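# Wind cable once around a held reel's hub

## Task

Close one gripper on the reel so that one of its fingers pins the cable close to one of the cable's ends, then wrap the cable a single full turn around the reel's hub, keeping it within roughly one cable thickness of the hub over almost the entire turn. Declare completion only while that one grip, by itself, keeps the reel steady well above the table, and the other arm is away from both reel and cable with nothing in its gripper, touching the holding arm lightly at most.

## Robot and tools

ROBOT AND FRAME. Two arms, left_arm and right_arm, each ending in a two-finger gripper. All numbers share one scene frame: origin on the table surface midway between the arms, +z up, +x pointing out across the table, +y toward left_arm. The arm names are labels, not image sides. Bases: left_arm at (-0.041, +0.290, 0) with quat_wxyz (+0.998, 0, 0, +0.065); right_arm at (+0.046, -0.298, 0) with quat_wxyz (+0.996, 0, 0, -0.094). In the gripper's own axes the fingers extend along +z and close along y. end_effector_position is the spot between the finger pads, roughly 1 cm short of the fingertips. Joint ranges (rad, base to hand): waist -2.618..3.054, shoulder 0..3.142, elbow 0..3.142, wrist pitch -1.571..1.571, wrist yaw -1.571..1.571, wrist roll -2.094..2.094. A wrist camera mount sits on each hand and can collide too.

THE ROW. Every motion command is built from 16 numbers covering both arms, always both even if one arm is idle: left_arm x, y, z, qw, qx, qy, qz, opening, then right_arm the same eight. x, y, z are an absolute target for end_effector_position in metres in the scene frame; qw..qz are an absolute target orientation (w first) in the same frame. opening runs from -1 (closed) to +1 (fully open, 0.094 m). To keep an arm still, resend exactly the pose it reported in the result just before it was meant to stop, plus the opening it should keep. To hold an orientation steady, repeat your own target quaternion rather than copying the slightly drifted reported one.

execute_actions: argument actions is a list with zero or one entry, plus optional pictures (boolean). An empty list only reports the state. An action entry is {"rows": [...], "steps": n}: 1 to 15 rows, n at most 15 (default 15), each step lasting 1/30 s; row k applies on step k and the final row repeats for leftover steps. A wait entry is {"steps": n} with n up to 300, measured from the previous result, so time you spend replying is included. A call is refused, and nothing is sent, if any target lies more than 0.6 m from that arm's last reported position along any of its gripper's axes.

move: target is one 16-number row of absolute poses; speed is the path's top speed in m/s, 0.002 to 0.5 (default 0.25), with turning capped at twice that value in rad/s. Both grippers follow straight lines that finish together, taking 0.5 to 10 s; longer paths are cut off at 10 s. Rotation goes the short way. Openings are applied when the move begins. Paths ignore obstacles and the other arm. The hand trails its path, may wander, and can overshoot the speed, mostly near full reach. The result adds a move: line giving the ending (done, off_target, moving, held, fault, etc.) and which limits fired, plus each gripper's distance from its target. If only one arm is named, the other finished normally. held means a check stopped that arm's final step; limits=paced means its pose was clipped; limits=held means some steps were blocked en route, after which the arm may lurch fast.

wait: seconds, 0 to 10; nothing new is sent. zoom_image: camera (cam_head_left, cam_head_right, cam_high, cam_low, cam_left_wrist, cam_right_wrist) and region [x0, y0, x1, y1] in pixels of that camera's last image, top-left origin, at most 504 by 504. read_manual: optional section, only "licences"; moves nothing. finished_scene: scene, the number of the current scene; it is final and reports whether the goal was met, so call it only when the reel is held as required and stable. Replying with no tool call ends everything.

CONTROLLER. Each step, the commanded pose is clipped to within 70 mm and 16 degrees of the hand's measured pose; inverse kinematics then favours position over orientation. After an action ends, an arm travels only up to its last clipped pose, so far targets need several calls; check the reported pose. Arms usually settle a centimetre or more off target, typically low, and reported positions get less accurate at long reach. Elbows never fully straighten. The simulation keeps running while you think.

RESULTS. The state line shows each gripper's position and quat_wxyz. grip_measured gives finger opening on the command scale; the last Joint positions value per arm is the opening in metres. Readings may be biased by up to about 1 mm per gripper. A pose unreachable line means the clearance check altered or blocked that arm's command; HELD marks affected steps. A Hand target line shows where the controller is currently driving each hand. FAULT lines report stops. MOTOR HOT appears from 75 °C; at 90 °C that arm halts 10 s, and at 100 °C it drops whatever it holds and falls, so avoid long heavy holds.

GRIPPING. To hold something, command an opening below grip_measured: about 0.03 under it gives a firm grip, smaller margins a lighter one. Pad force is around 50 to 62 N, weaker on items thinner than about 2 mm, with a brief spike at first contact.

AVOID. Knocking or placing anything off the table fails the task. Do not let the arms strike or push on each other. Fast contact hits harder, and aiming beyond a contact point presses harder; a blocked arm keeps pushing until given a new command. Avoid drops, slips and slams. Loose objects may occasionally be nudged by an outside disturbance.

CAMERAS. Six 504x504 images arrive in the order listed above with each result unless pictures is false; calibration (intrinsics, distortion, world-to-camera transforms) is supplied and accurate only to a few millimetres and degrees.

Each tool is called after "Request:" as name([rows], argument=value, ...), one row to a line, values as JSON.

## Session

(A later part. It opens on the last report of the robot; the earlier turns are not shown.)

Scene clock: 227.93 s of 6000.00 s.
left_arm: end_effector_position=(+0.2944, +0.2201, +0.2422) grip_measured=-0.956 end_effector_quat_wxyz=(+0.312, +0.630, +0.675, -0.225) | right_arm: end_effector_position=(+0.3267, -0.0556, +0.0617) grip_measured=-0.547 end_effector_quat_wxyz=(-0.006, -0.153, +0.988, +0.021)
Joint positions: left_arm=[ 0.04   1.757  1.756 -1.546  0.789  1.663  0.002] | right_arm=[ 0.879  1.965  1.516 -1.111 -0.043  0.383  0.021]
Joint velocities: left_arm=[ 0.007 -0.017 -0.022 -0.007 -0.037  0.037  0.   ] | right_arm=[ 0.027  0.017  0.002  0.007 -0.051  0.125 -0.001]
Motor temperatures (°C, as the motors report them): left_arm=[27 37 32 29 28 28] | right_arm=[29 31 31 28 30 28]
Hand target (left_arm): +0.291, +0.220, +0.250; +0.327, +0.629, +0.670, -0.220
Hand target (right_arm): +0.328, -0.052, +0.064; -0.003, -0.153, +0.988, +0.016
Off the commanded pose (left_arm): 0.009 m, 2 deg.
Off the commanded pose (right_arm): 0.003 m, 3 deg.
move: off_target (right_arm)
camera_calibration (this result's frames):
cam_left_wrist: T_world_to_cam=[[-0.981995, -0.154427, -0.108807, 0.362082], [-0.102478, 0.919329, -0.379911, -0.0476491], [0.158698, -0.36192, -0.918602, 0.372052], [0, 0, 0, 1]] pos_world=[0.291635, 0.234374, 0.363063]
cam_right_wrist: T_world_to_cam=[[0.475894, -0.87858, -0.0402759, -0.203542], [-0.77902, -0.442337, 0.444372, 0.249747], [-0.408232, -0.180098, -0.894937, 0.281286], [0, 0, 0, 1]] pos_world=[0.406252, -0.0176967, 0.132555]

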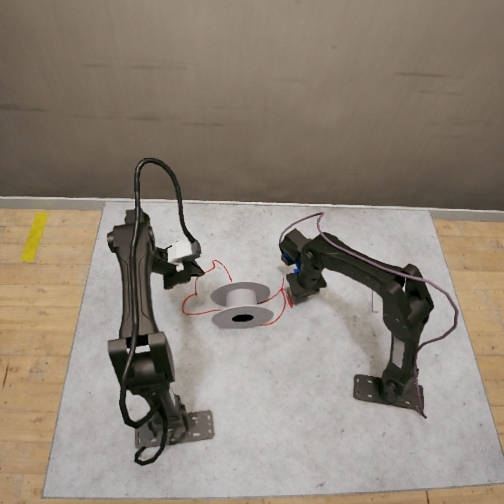

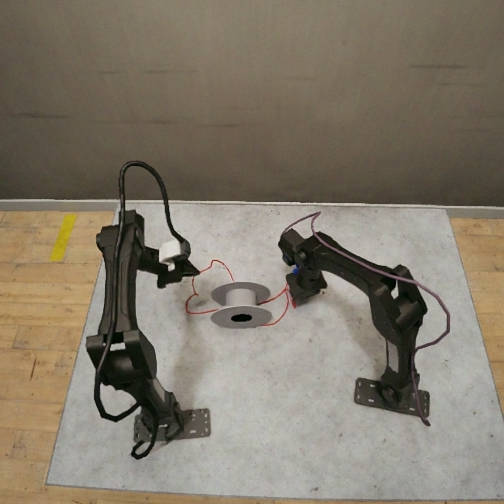

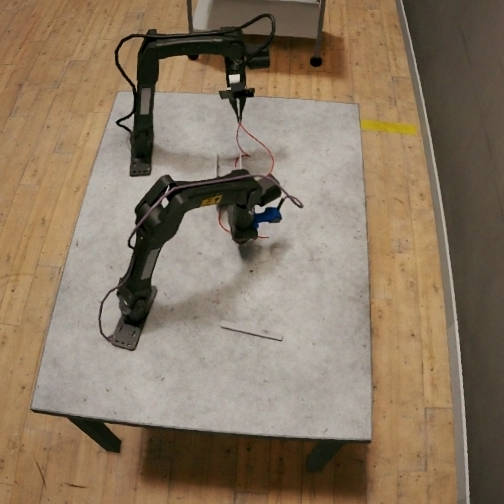

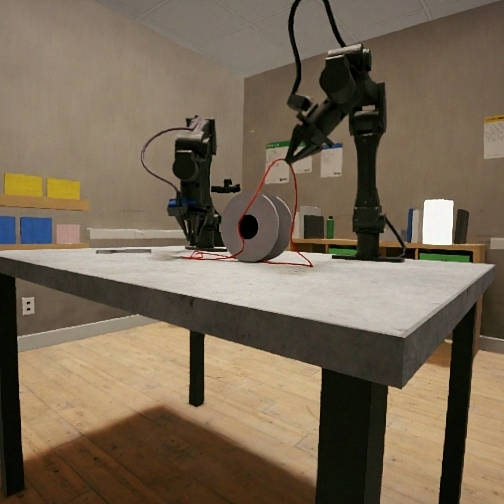

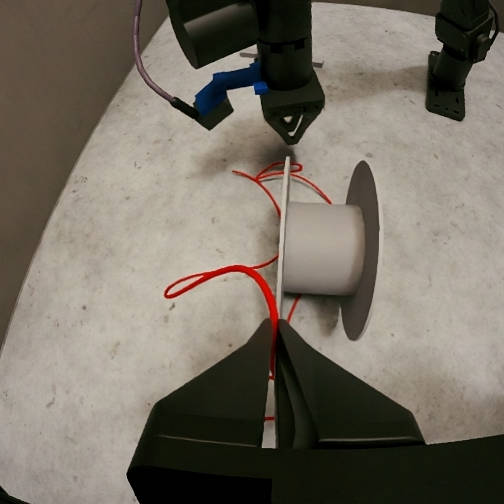

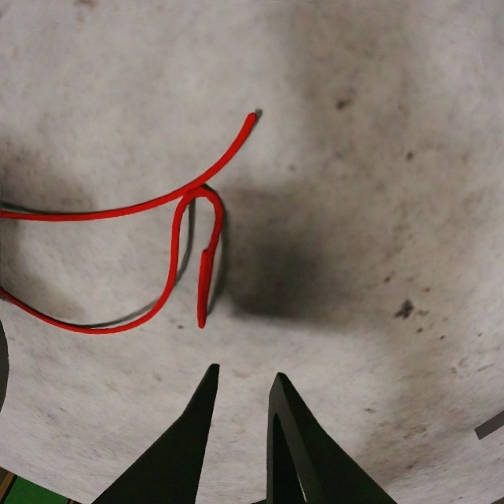

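Request:
move(target=[0.29,0.22,0.25,0.327,0.629,0.67,-0.22,-0.98,0.318,-0.036,0.05,0,-0.15,0.99,0,-0.6])

Request:
move(target=[0.29,0.22,0.25,0.327,0.629,0.67,-0.22,-0.98,0.318,-0.036,0.003,0,-0.15,0.99,0,-0.6], speed=0.06)

Request:
move(target=[0.29,0.22,0.25,0.327,0.629,0.67,-0.22,-0.98,0.318,-0.036,0.003,0,-0.15,0.99,0,-0.985])

Request:
move(target=[0.29,0.22,0.25,0.327,0.629,0.67,-0.22,-0.98,0.24,-0.12,0.06,0,-0.707,0.707,0,-0.985], speed=0.15)

Scene clock: 234.67 s of 6000.00 s.
left_arm: end_effector_position=(+0.2944, +0.2201, +0.2422) grip_measured=-0.956 end_effector_quat_wxyz=(+0.312, +0.631, +0.674, -0.225) | right_arm: end_effector_position=(+0.3104, -0.0402, +0.0498) grip_measured=-0.597 end_effector_quat_wxyz=(-0.014, -0.153, +0.988, +0.002)
Joint positions: left_arm=[ 0.04   1.757  1.756 -1.546  0.789  1.664  0.002] | right_arm=[ 0.951  1.999  1.516 -1.109 -0.018  0.455  0.019]
Joint velocities: left_arm=[-0.002 -0.007  0.007 -0.051 -0.066  0.066 -0.001] | right_arm=[-0.017 -0.012 -0.002  0.022 -0.066 -0.066 -0.001]
Motor temperatures (°C, as the motors report them): left_arm=[27 37 32 29 28 28] | right_arm=[29 32 31 28 30 28]
Hand target (left_arm): +0.290, +0.220, +0.250; +0.327, +0.629, +0.670, -0.220
Hand target (right_arm): +0.318, -0.036, +0.050; -0.001, -0.150, +0.989, +0.001
Off the commanded pose (left_arm): 0.009 m, 2 deg.
Off the commanded pose (right_arm): 0.009 m, 2 deg.
move: done
camera_calibration (this result's frames):
cam_left_wrist: T_world_to_cam=[[-0.982032, -0.153618, -0.109614, 0.36211], [-0.101434, 0.919471, -0.379848, -0.0480029], [0.159138, -0.361904, -0.918532, 0.371902], [0, 0, 0, 1]] pos_world=[0.29155, 0.234357, 0.363063]
cam_right_wrist: T_world_to_cam=[[0.476482, -0.879143, -0.00856576, -0.184556], [-0.774713, -0.424449, 0.468682, 0.247278], [-0.415674, -0.216683, -0.883325, 0.267018], [0, 0, 0, 1]] pos_world=[0.3905, 0.000564197, 0.118388]

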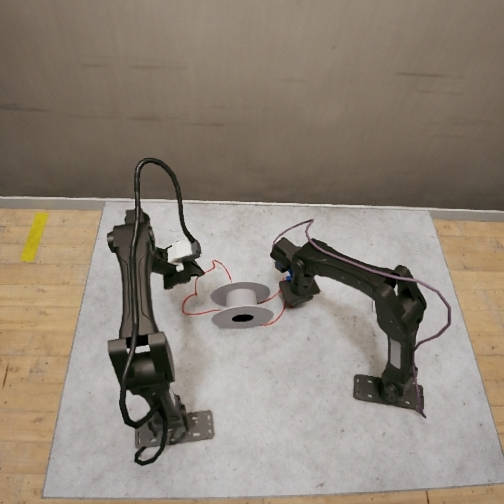

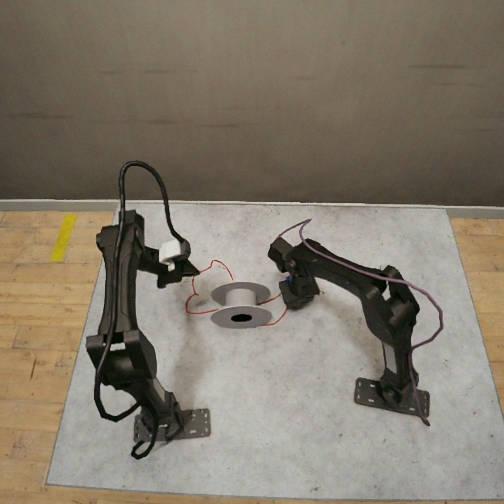

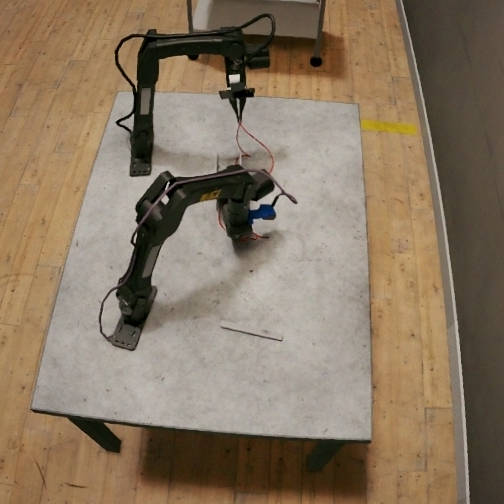

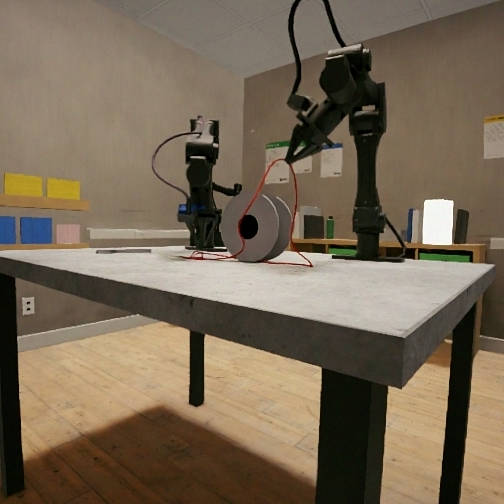

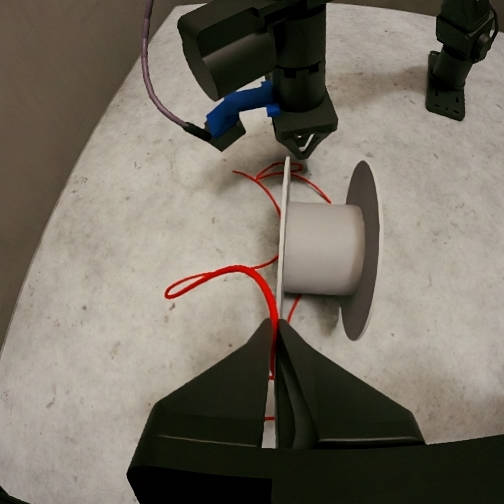

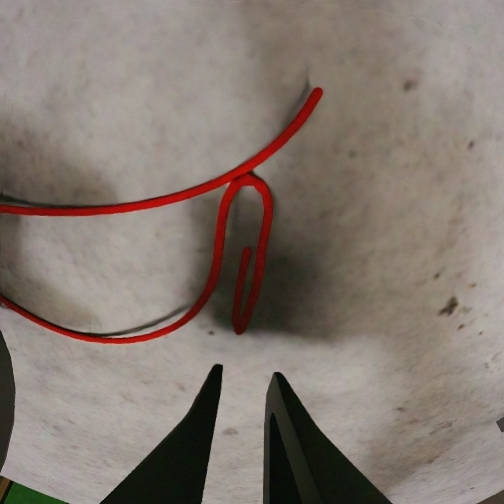

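Scene clock: 235.70 s of 6000.00 s.
left_arm: end_effector_position=(+0.2944, +0.2202, +0.2421) grip_measured=-0.956 end_effector_quat_wxyz=(+0.312, +0.631, +0.674, -0.225) | right_arm: end_effector_position=(+0.3169, -0.0346, +0.0175) grip_measured=-0.597 end_effector_quat_wxyz=(-0.003, -0.151, +0.988, +0.008)
Joint positions: left_arm=[ 0.04   1.757  1.756 -1.546  0.788  1.664  0.002] | right_arm=[ 0.951  2.044  1.449 -0.972 -0.016  0.458  0.019]
Joint velocities: left_arm=[ 0.007  0.012 -0.002 -0.051 -0.095 -0.007 -0.001] | right_arm=[-0.007  0.022  0.002  0.007 -0.11   0.037 -0.   ]
Motor temperatures (°C, as the motors report them): left_arm=[27 37 32 29 28 28] | right_arm=[29 32 31 28 30 28]
Hand target (left_arm): +0.290, +0.220, +0.250; +0.327, +0.629, +0.670, -0.220
Hand target (right_arm): +0.318, -0.036, +0.004; -0.000, -0.150, +0.989, -0.000
Off the commanded pose (left_arm): 0.009 m, 2 deg.
Off the commanded pose (right_arm): 0.015 m, 1 deg.
move: off_target (right_arm)
camera_calibration (this result's frames):
cam_left_wrist: T_world_to_cam=[[-0.982037, -0.153586, -0.109608, 0.362098], [-0.101467, 0.919613, -0.379496, -0.0481723], [0.159082, -0.361557, -0.918678, 0.371852], [0, 0, 0, 1]] pos_world=[0.291551, 0.234359, 0.36302]
cam_right_wrist: T_world_to_cam=[[0.47368, -0.880606, -0.0126512, -0.182082], [-0.784848, -0.428602, 0.447564, 0.273248], [-0.39955, -0.202073, -0.894162, 0.237922], [0, 0, 0, 1]] pos_world=[0.395769, 0.00484922, 0.0881408]

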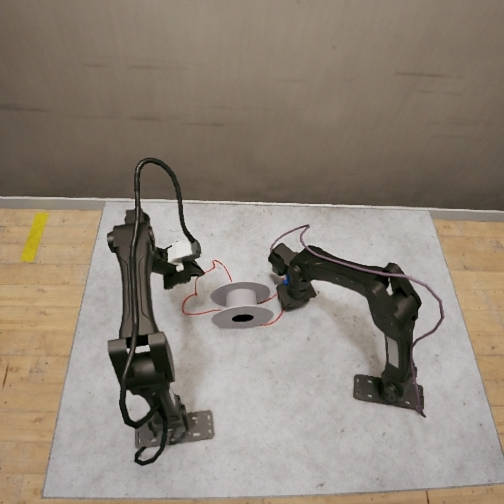

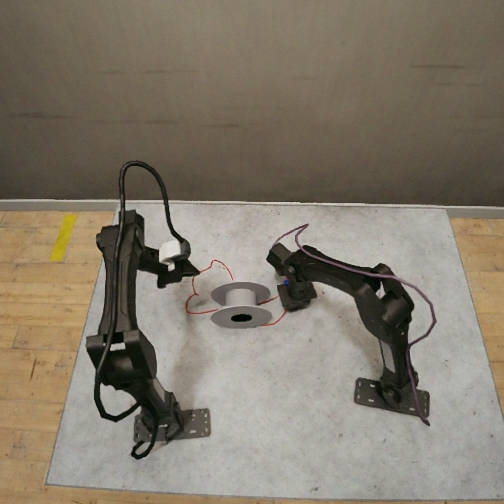

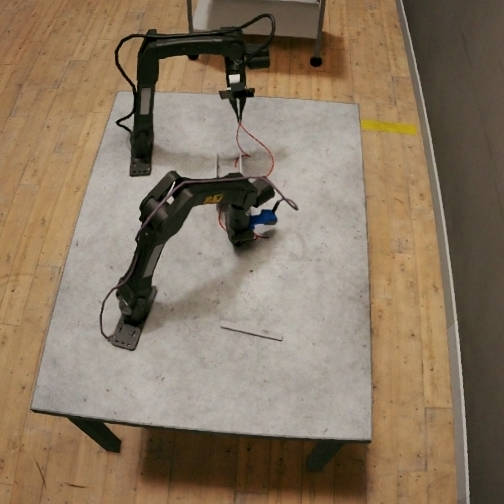

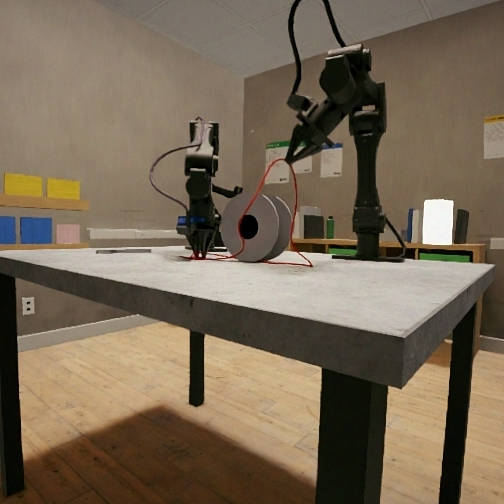

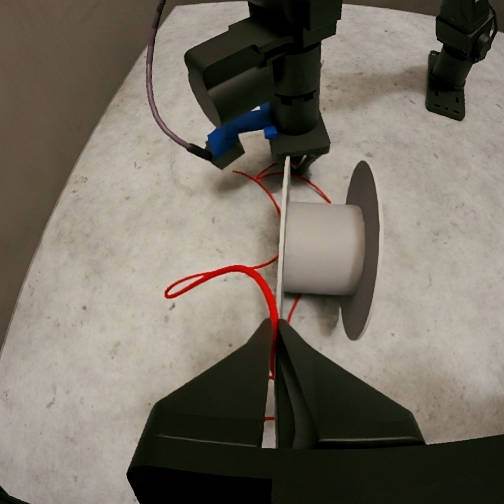

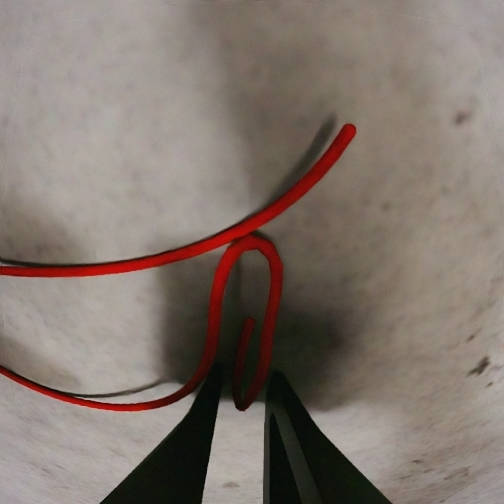

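Scene clock: 236.40 s of 6000.00 s.
left_arm: end_effector_position=(+0.2944, +0.2201, +0.2422) grip_measured=-0.956 end_effector_quat_wxyz=(+0.312, +0.631, +0.674, -0.225) | right_arm: end_effector_position=(+0.3180, -0.0336, +0.0175) grip_measured=-0.960 end_effector_quat_wxyz=(-0.001, -0.151, +0.988, +0.009)
Joint positions: left_arm=[ 0.04   1.757  1.756 -1.546  0.789  1.664  0.002] | right_arm=[ 0.951  2.044  1.449 -0.966 -0.016  0.458  0.002]
Joint velocities: left_arm=[-0.022 -0.002 -0.017  0.022  0.037 -0.007 -0.   ] | right_arm=[-0.002 -0.012 -0.007  0.007 -0.007  0.007 -0.001]
Motor temperatures (°C, as the motors report them): left_arm=[27 37 32 29 28 28] | right_arm=[29 32 31 28 30 28]
Hand target (left_arm): +0.290, +0.220, +0.250; +0.327, +0.629, +0.670, -0.220
Hand target (right_arm): +0.318, -0.036, +0.003; -0.000, -0.150, +0.989, -0.000
Off the commanded pose (left_arm): 0.009 m, 2 deg.
Off the commanded pose (right_arm): 0.015 m, 1 deg.
move: off_target (right_arm)
camera_calibration (this result's frames):
cam_left_wrist: T_world_to_cam=[[-0.982032, -0.153618, -0.109614, 0.36211], [-0.101434, 0.919471, -0.379848, -0.0480029], [0.159138, -0.361904, -0.918532, 0.371902], [0, 0, 0, 1]] pos_world=[0.29155, 0.234357, 0.363063]
cam_right_wrist: T_world_to_cam=[[0.47374, -0.880555, -0.013902, -0.181741], [-0.786931, -0.430351, 0.442196, 0.275269], [-0.395361, -0.198546, -0.896811, 0.23742], [0, 0, 0, 1]] pos_world=[0.396582, 0.00556808, 0.0886714]

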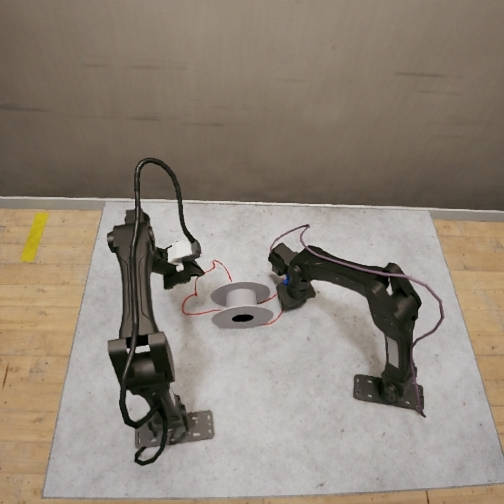

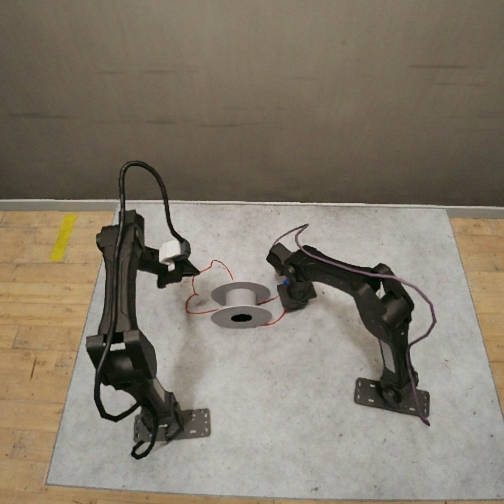

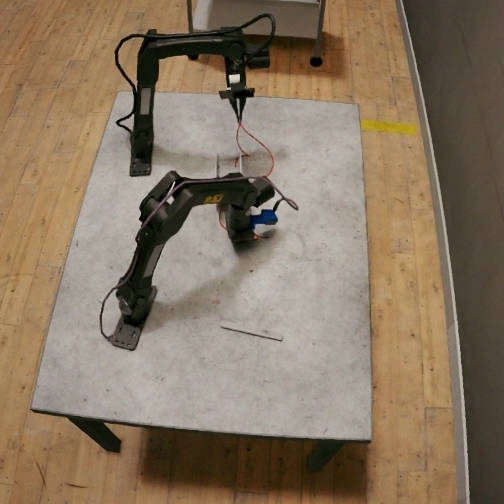

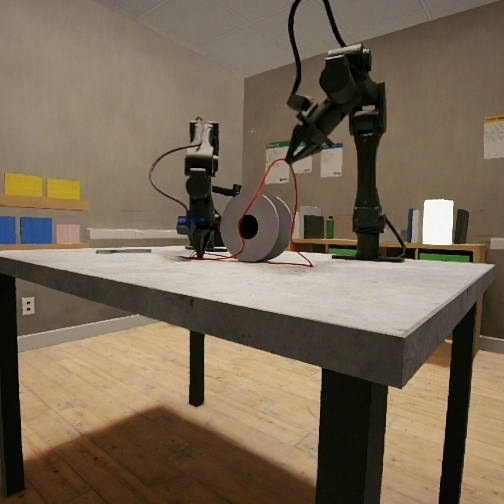

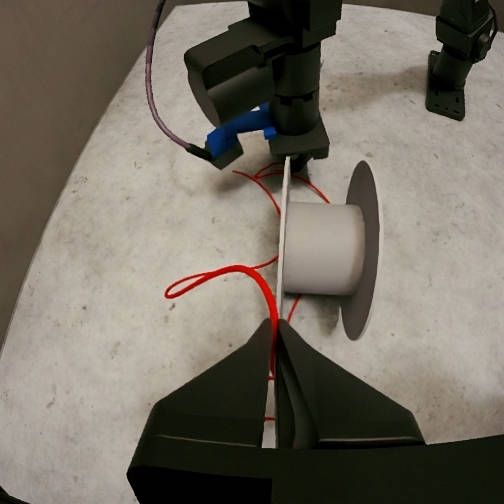

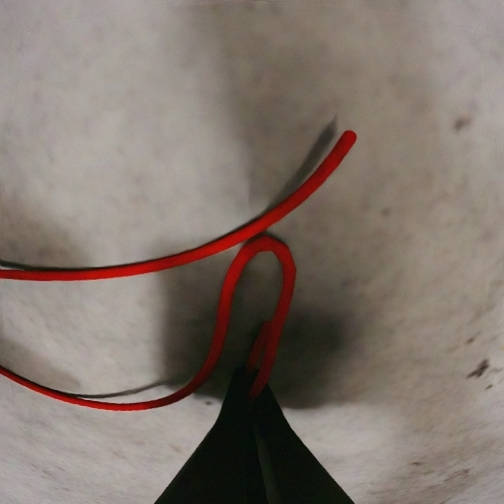

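Scene clock: 241.10 s of 6000.00 s.
left_arm: end_effector_position=(+0.2944, +0.2201, +0.2422) grip_measured=-0.956 end_effector_quat_wxyz=(+0.312, +0.631, +0.674, -0.225) | right_arm: end_effector_position=(+0.2428, -0.1122, +0.0572) grip_measured=-0.960 end_effector_quat_wxyz=(-0.005, +0.707, -0.707, -0.002)
Joint positions: left_arm=[ 0.04   1.757  1.756 -1.546  0.789  1.664  0.002] | right_arm=[ 0.94   1.6    1.051 -1.011 -0.004 -0.82   0.002]
Joint velocities: left_arm=[-0.017 -0.002  0.002 -0.022  0.051 -0.022 -0.   ] | right_arm=[ 0.002 -0.017 -0.007 -0.095  0.007  0.022 -0.   ]
Motor temperatures (°C, as the motors report them): left_arm=[27 37 32 29 28 28] | right_arm=[29 32 31 28 29 28]
Hand target (left_arm): +0.290, +0.220, +0.250; +0.327, +0.629, +0.670, -0.220
Hand target (right_arm): +0.240, -0.120, +0.058; +0.000, +0.707, -0.707, +0.000
Off the commanded pose (left_arm): 0.009 m, 2 deg.
Off the commanded pose (right_arm): 0.009 m, 1 deg.
move: done
camera_calibration (this result's frames):
cam_left_wrist: T_world_to_cam=[[-0.982032, -0.153618, -0.109614, 0.36211], [-0.101434, 0.919471, -0.379848, -0.0480029], [0.159138, -0.361904, -0.918532, 0.371902], [0, 0, 0, 1]] pos_world=[0.29155, 0.234357, 0.363063]
cam_right_wrist: T_world_to_cam=[[0.981899, 0.189137, 0.0100568, -0.219458], [0.165659, -0.883331, 0.438501, -0.117246], [0.09182, -0.428897, -0.898675, 0.0836917], [0, 0, 0, 1]] pos_world=[0.227224, -0.0261647, 0.128831]

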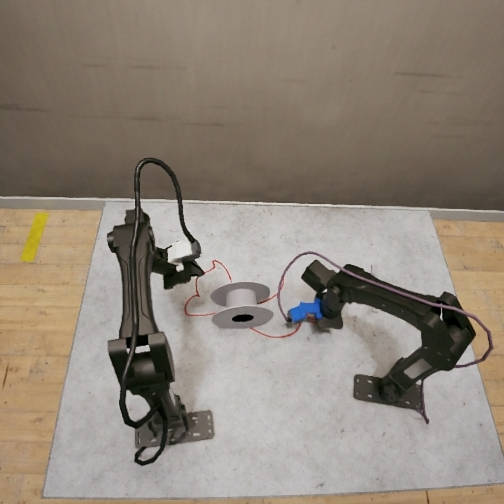

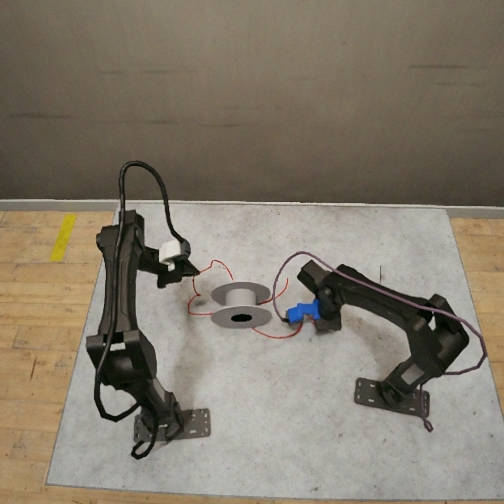

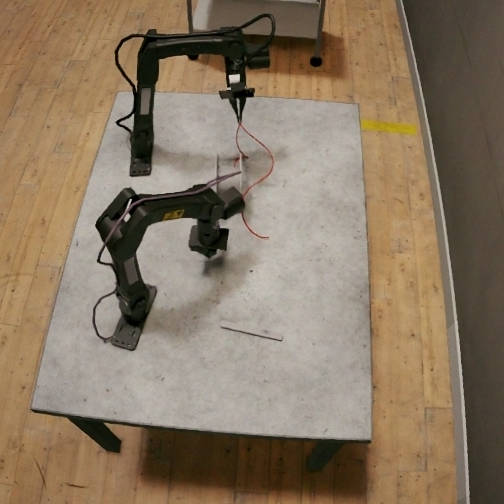

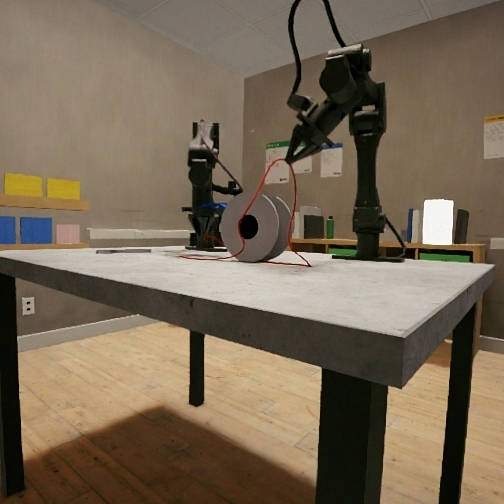

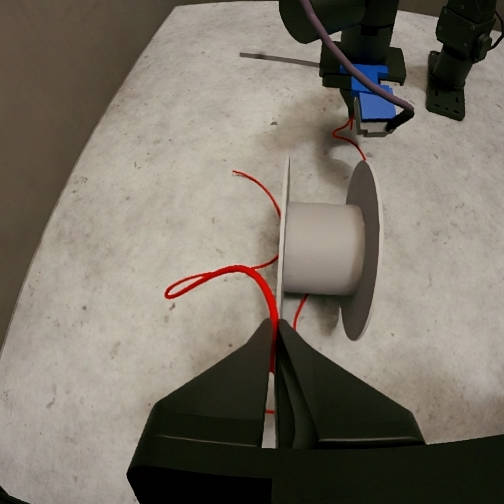

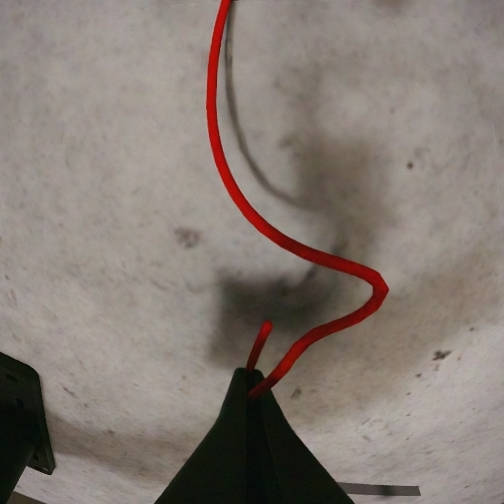

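Request:
move(target=[0.33,0.33,0.17,0,0,1,0,-0.98,0.28,-0.15,0.10,0,-0.707,0.707,0,-0.985], speed=0.15)

Request:
move(target=[0.33,0.33,0.17,0,0,1,0,-0.98,0.265,0.0,0.23,0.15,-0.69,0.69,0.15,-0.985], speed=0.12)

Scene clock: 252.67 s of 6000.00 s.
left_arm: end_effector_position=(+0.3281, +0.3310, +0.1632) grip_measured=-0.956 end_effector_quat_wxyz=(-0.002, -0.002, +1.000, -0.004) | right_arm: end_effector_position=(+0.2754, -0.1498, +0.0926) grip_measured=-0.960 end_effector_quat_wxyz=(+0.007, +0.708, -0.706, -0.001)
Joint positions: left_arm=[-0.018  1.982  1.946 -1.54   0.007  0.107  0.002] | right_arm=[ 0.761  1.6    1.195 -1.18   0.001 -1.001  0.002]
Joint velocities: left_arm=[-0.007 -0.007  0.007 -0.037 -0.125 -0.051  0.   ] | right_arm=[-0.037  0.022 -0.002 -0.022  0.022  0.051  0.   ]
Motor temperatures (°C, as the motors report them): left_arm=[27 36 32 29 28 28] | right_arm=[29 32 31 28 29 28]
Hand target (left_arm): +0.331, +0.329, +0.168; +0.001, -0.001, +1.000, +0.000
Hand target (right_arm): +0.280, -0.151, +0.100; +0.001, +0.707, -0.707, +0.003
Off the commanded pose (left_arm): 0.007 m, 1 deg.
Off the commanded pose (right_arm): 0.009 m, 1 deg.
move: done
camera_calibration (this result's frames):
cam_left_wrist: T_world_to_cam=[[0.0262186, -0.998752, -0.0425164, 0.341602], [-0.919364, -0.0407915, 0.391287, 0.283845], [-0.392533, 0.0288291, -0.919286, 0.38591], [0, 0, 0, 1]] pos_world=[0.403483, 0.341629, 0.258221]
cam_right_wrist: T_world_to_cam=[[0.981613, 0.19067, -0.00897309, -0.242686], [0.174022, -0.87461, 0.45252, -0.173587], [0.0784339, -0.445761, -0.891709, 0.0968761], [0, 0, 0, 1]] pos_world=[0.260834, -0.0623642, 0.162759]

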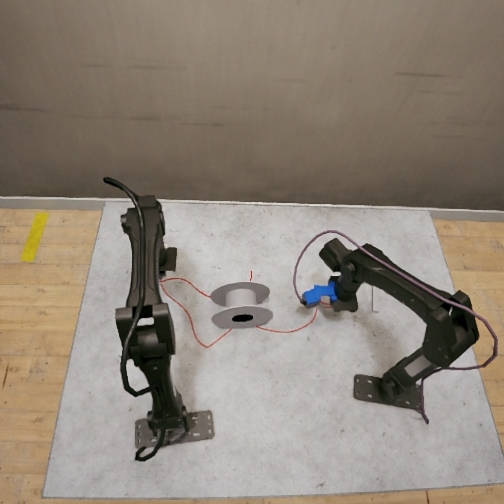

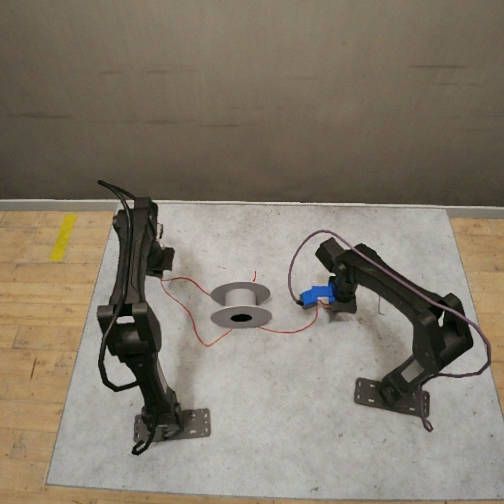

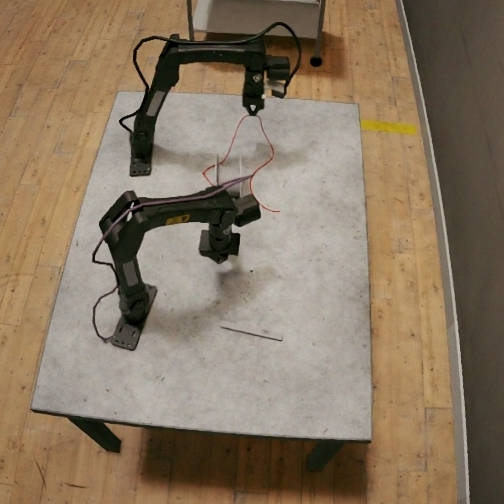

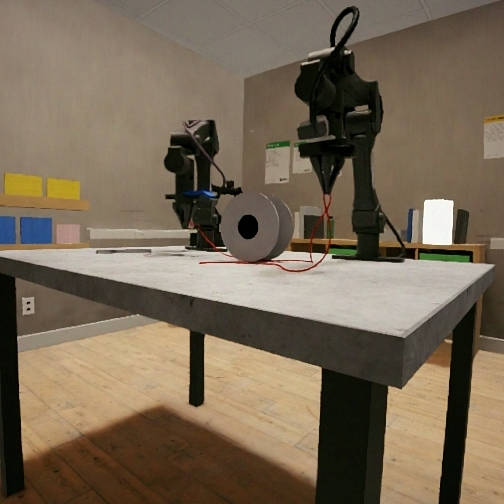

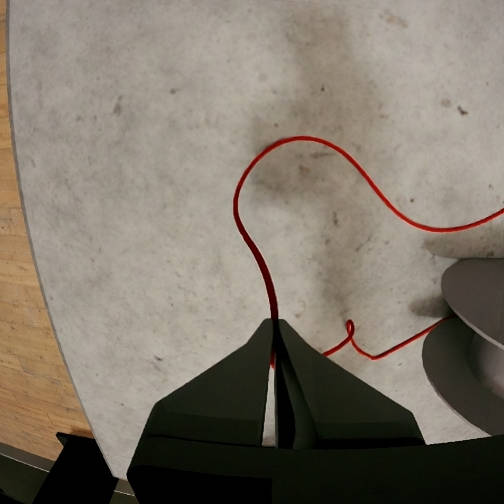

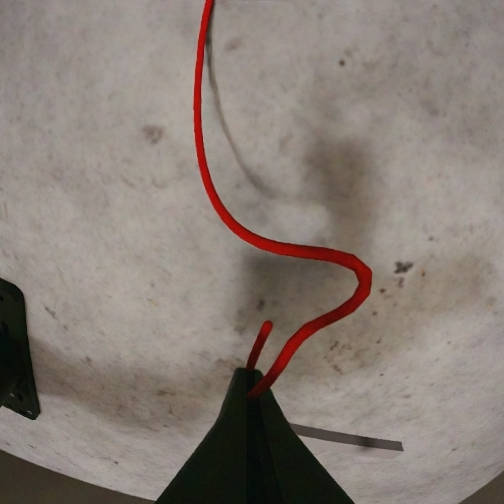

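Scene clock: 254.97 s of 6000.00 s.
left_arm: end_effector_position=(+0.3255, +0.3308, +0.1632) grip_measured=-0.956 end_effector_quat_wxyz=(-0.008, -0.002, +1.000, -0.004) | right_arm: end_effector_position=(+0.2677, -0.0061, +0.2302) grip_measured=-0.960 end_effector_quat_wxyz=(-0.160, +0.690, -0.693, -0.138)
Joint positions: left_arm=[-0.018  1.982  1.946 -1.551  0.006  0.107  0.002] | right_arm=[ 0.978  1.663  1.734 -1.31  -0.272 -0.732  0.002]
Joint velocities: left_arm=[-0.012  0.002 -0.002  0.051  0.022 -0.095 -0.   ] | right_arm=[ 0.007 -0.002  0.007  0.037  0.007 -0.066 -0.001]
Motor temperatures (°C, as the motors report them): left_arm=[27 36 32 29 28 28] | right_arm=[29 32 31 28 29 28]
Hand target (left_arm): +0.330, +0.330, +0.170; +0.000, +0.000, +1.000, -0.000
Hand target (right_arm): +0.263, -0.001, +0.232; -0.154, +0.690, -0.691, -0.151
Off the commanded pose (left_arm): 0.008 m, 1 deg.
Off the commanded pose (right_arm): 0.007 m, 2 deg.
move: done
camera_calibration (this result's frames):
cam_left_wrist: T_world_to_cam=[[0.0257642, -0.998786, -0.0419836, 0.341517], [-0.915142, -0.0404664, 0.401096, 0.278308], [-0.402308, 0.0280871, -0.915074, 0.387645], [0, 0, 0, 1]] pos_world=[0.401845, 0.341477, 0.257434]
cam_right_wrist: T_world_to_cam=[[0.980984, 0.159834, 0.110108, -0.28865], [0.155241, -0.986653, 0.0491557, -0.0116533], [0.116495, -0.0311278, -0.992703, 0.299831], [0, 0, 0, 1]] pos_world=[0.250041, 0.0439714, 0.329999]

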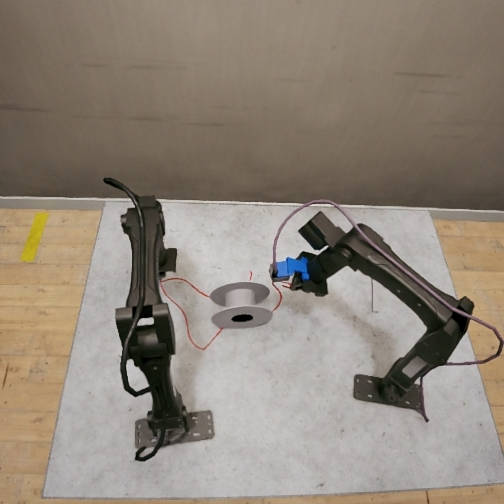

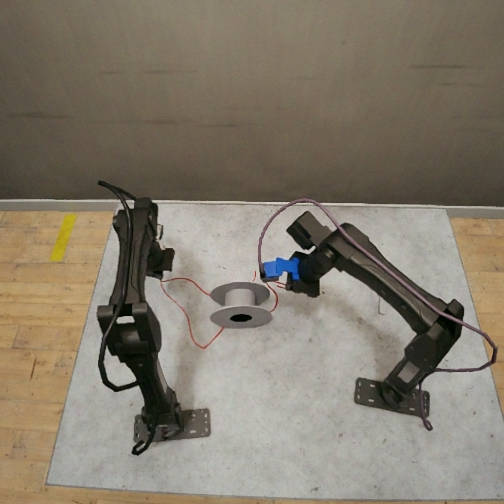

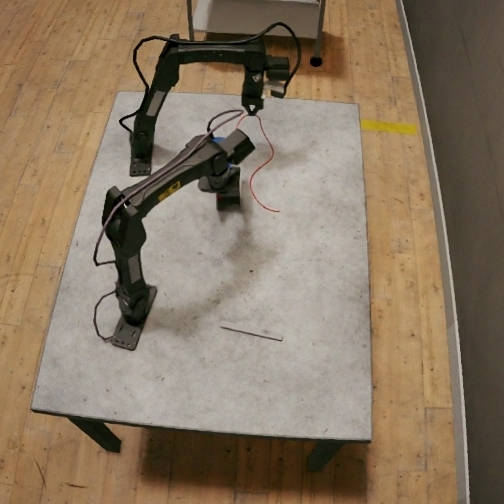

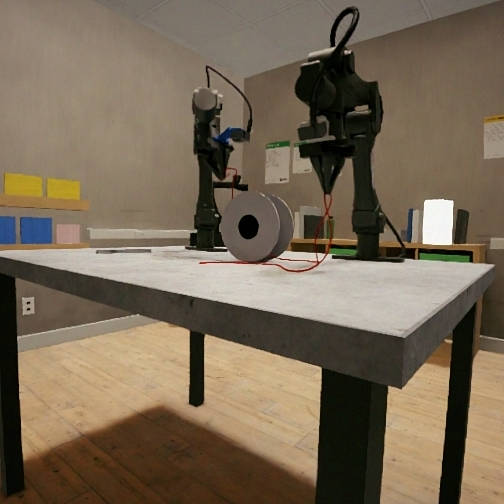

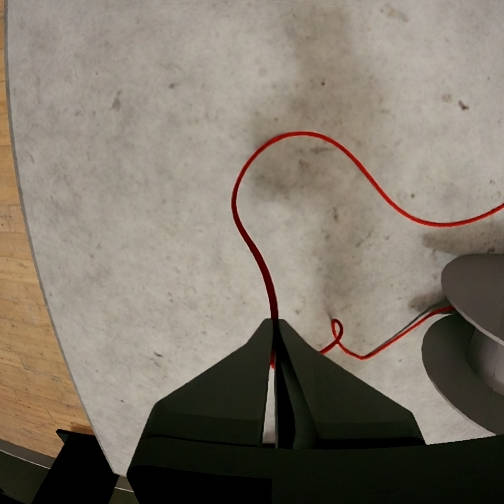

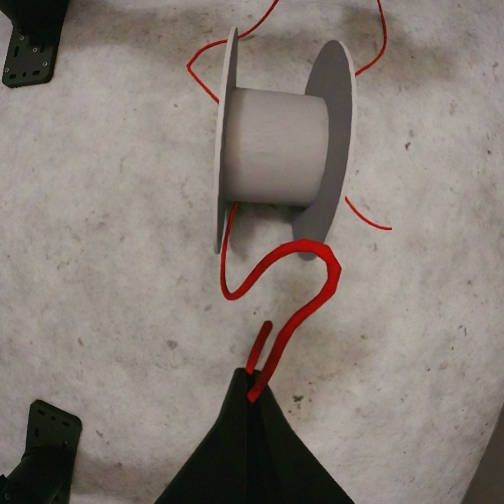

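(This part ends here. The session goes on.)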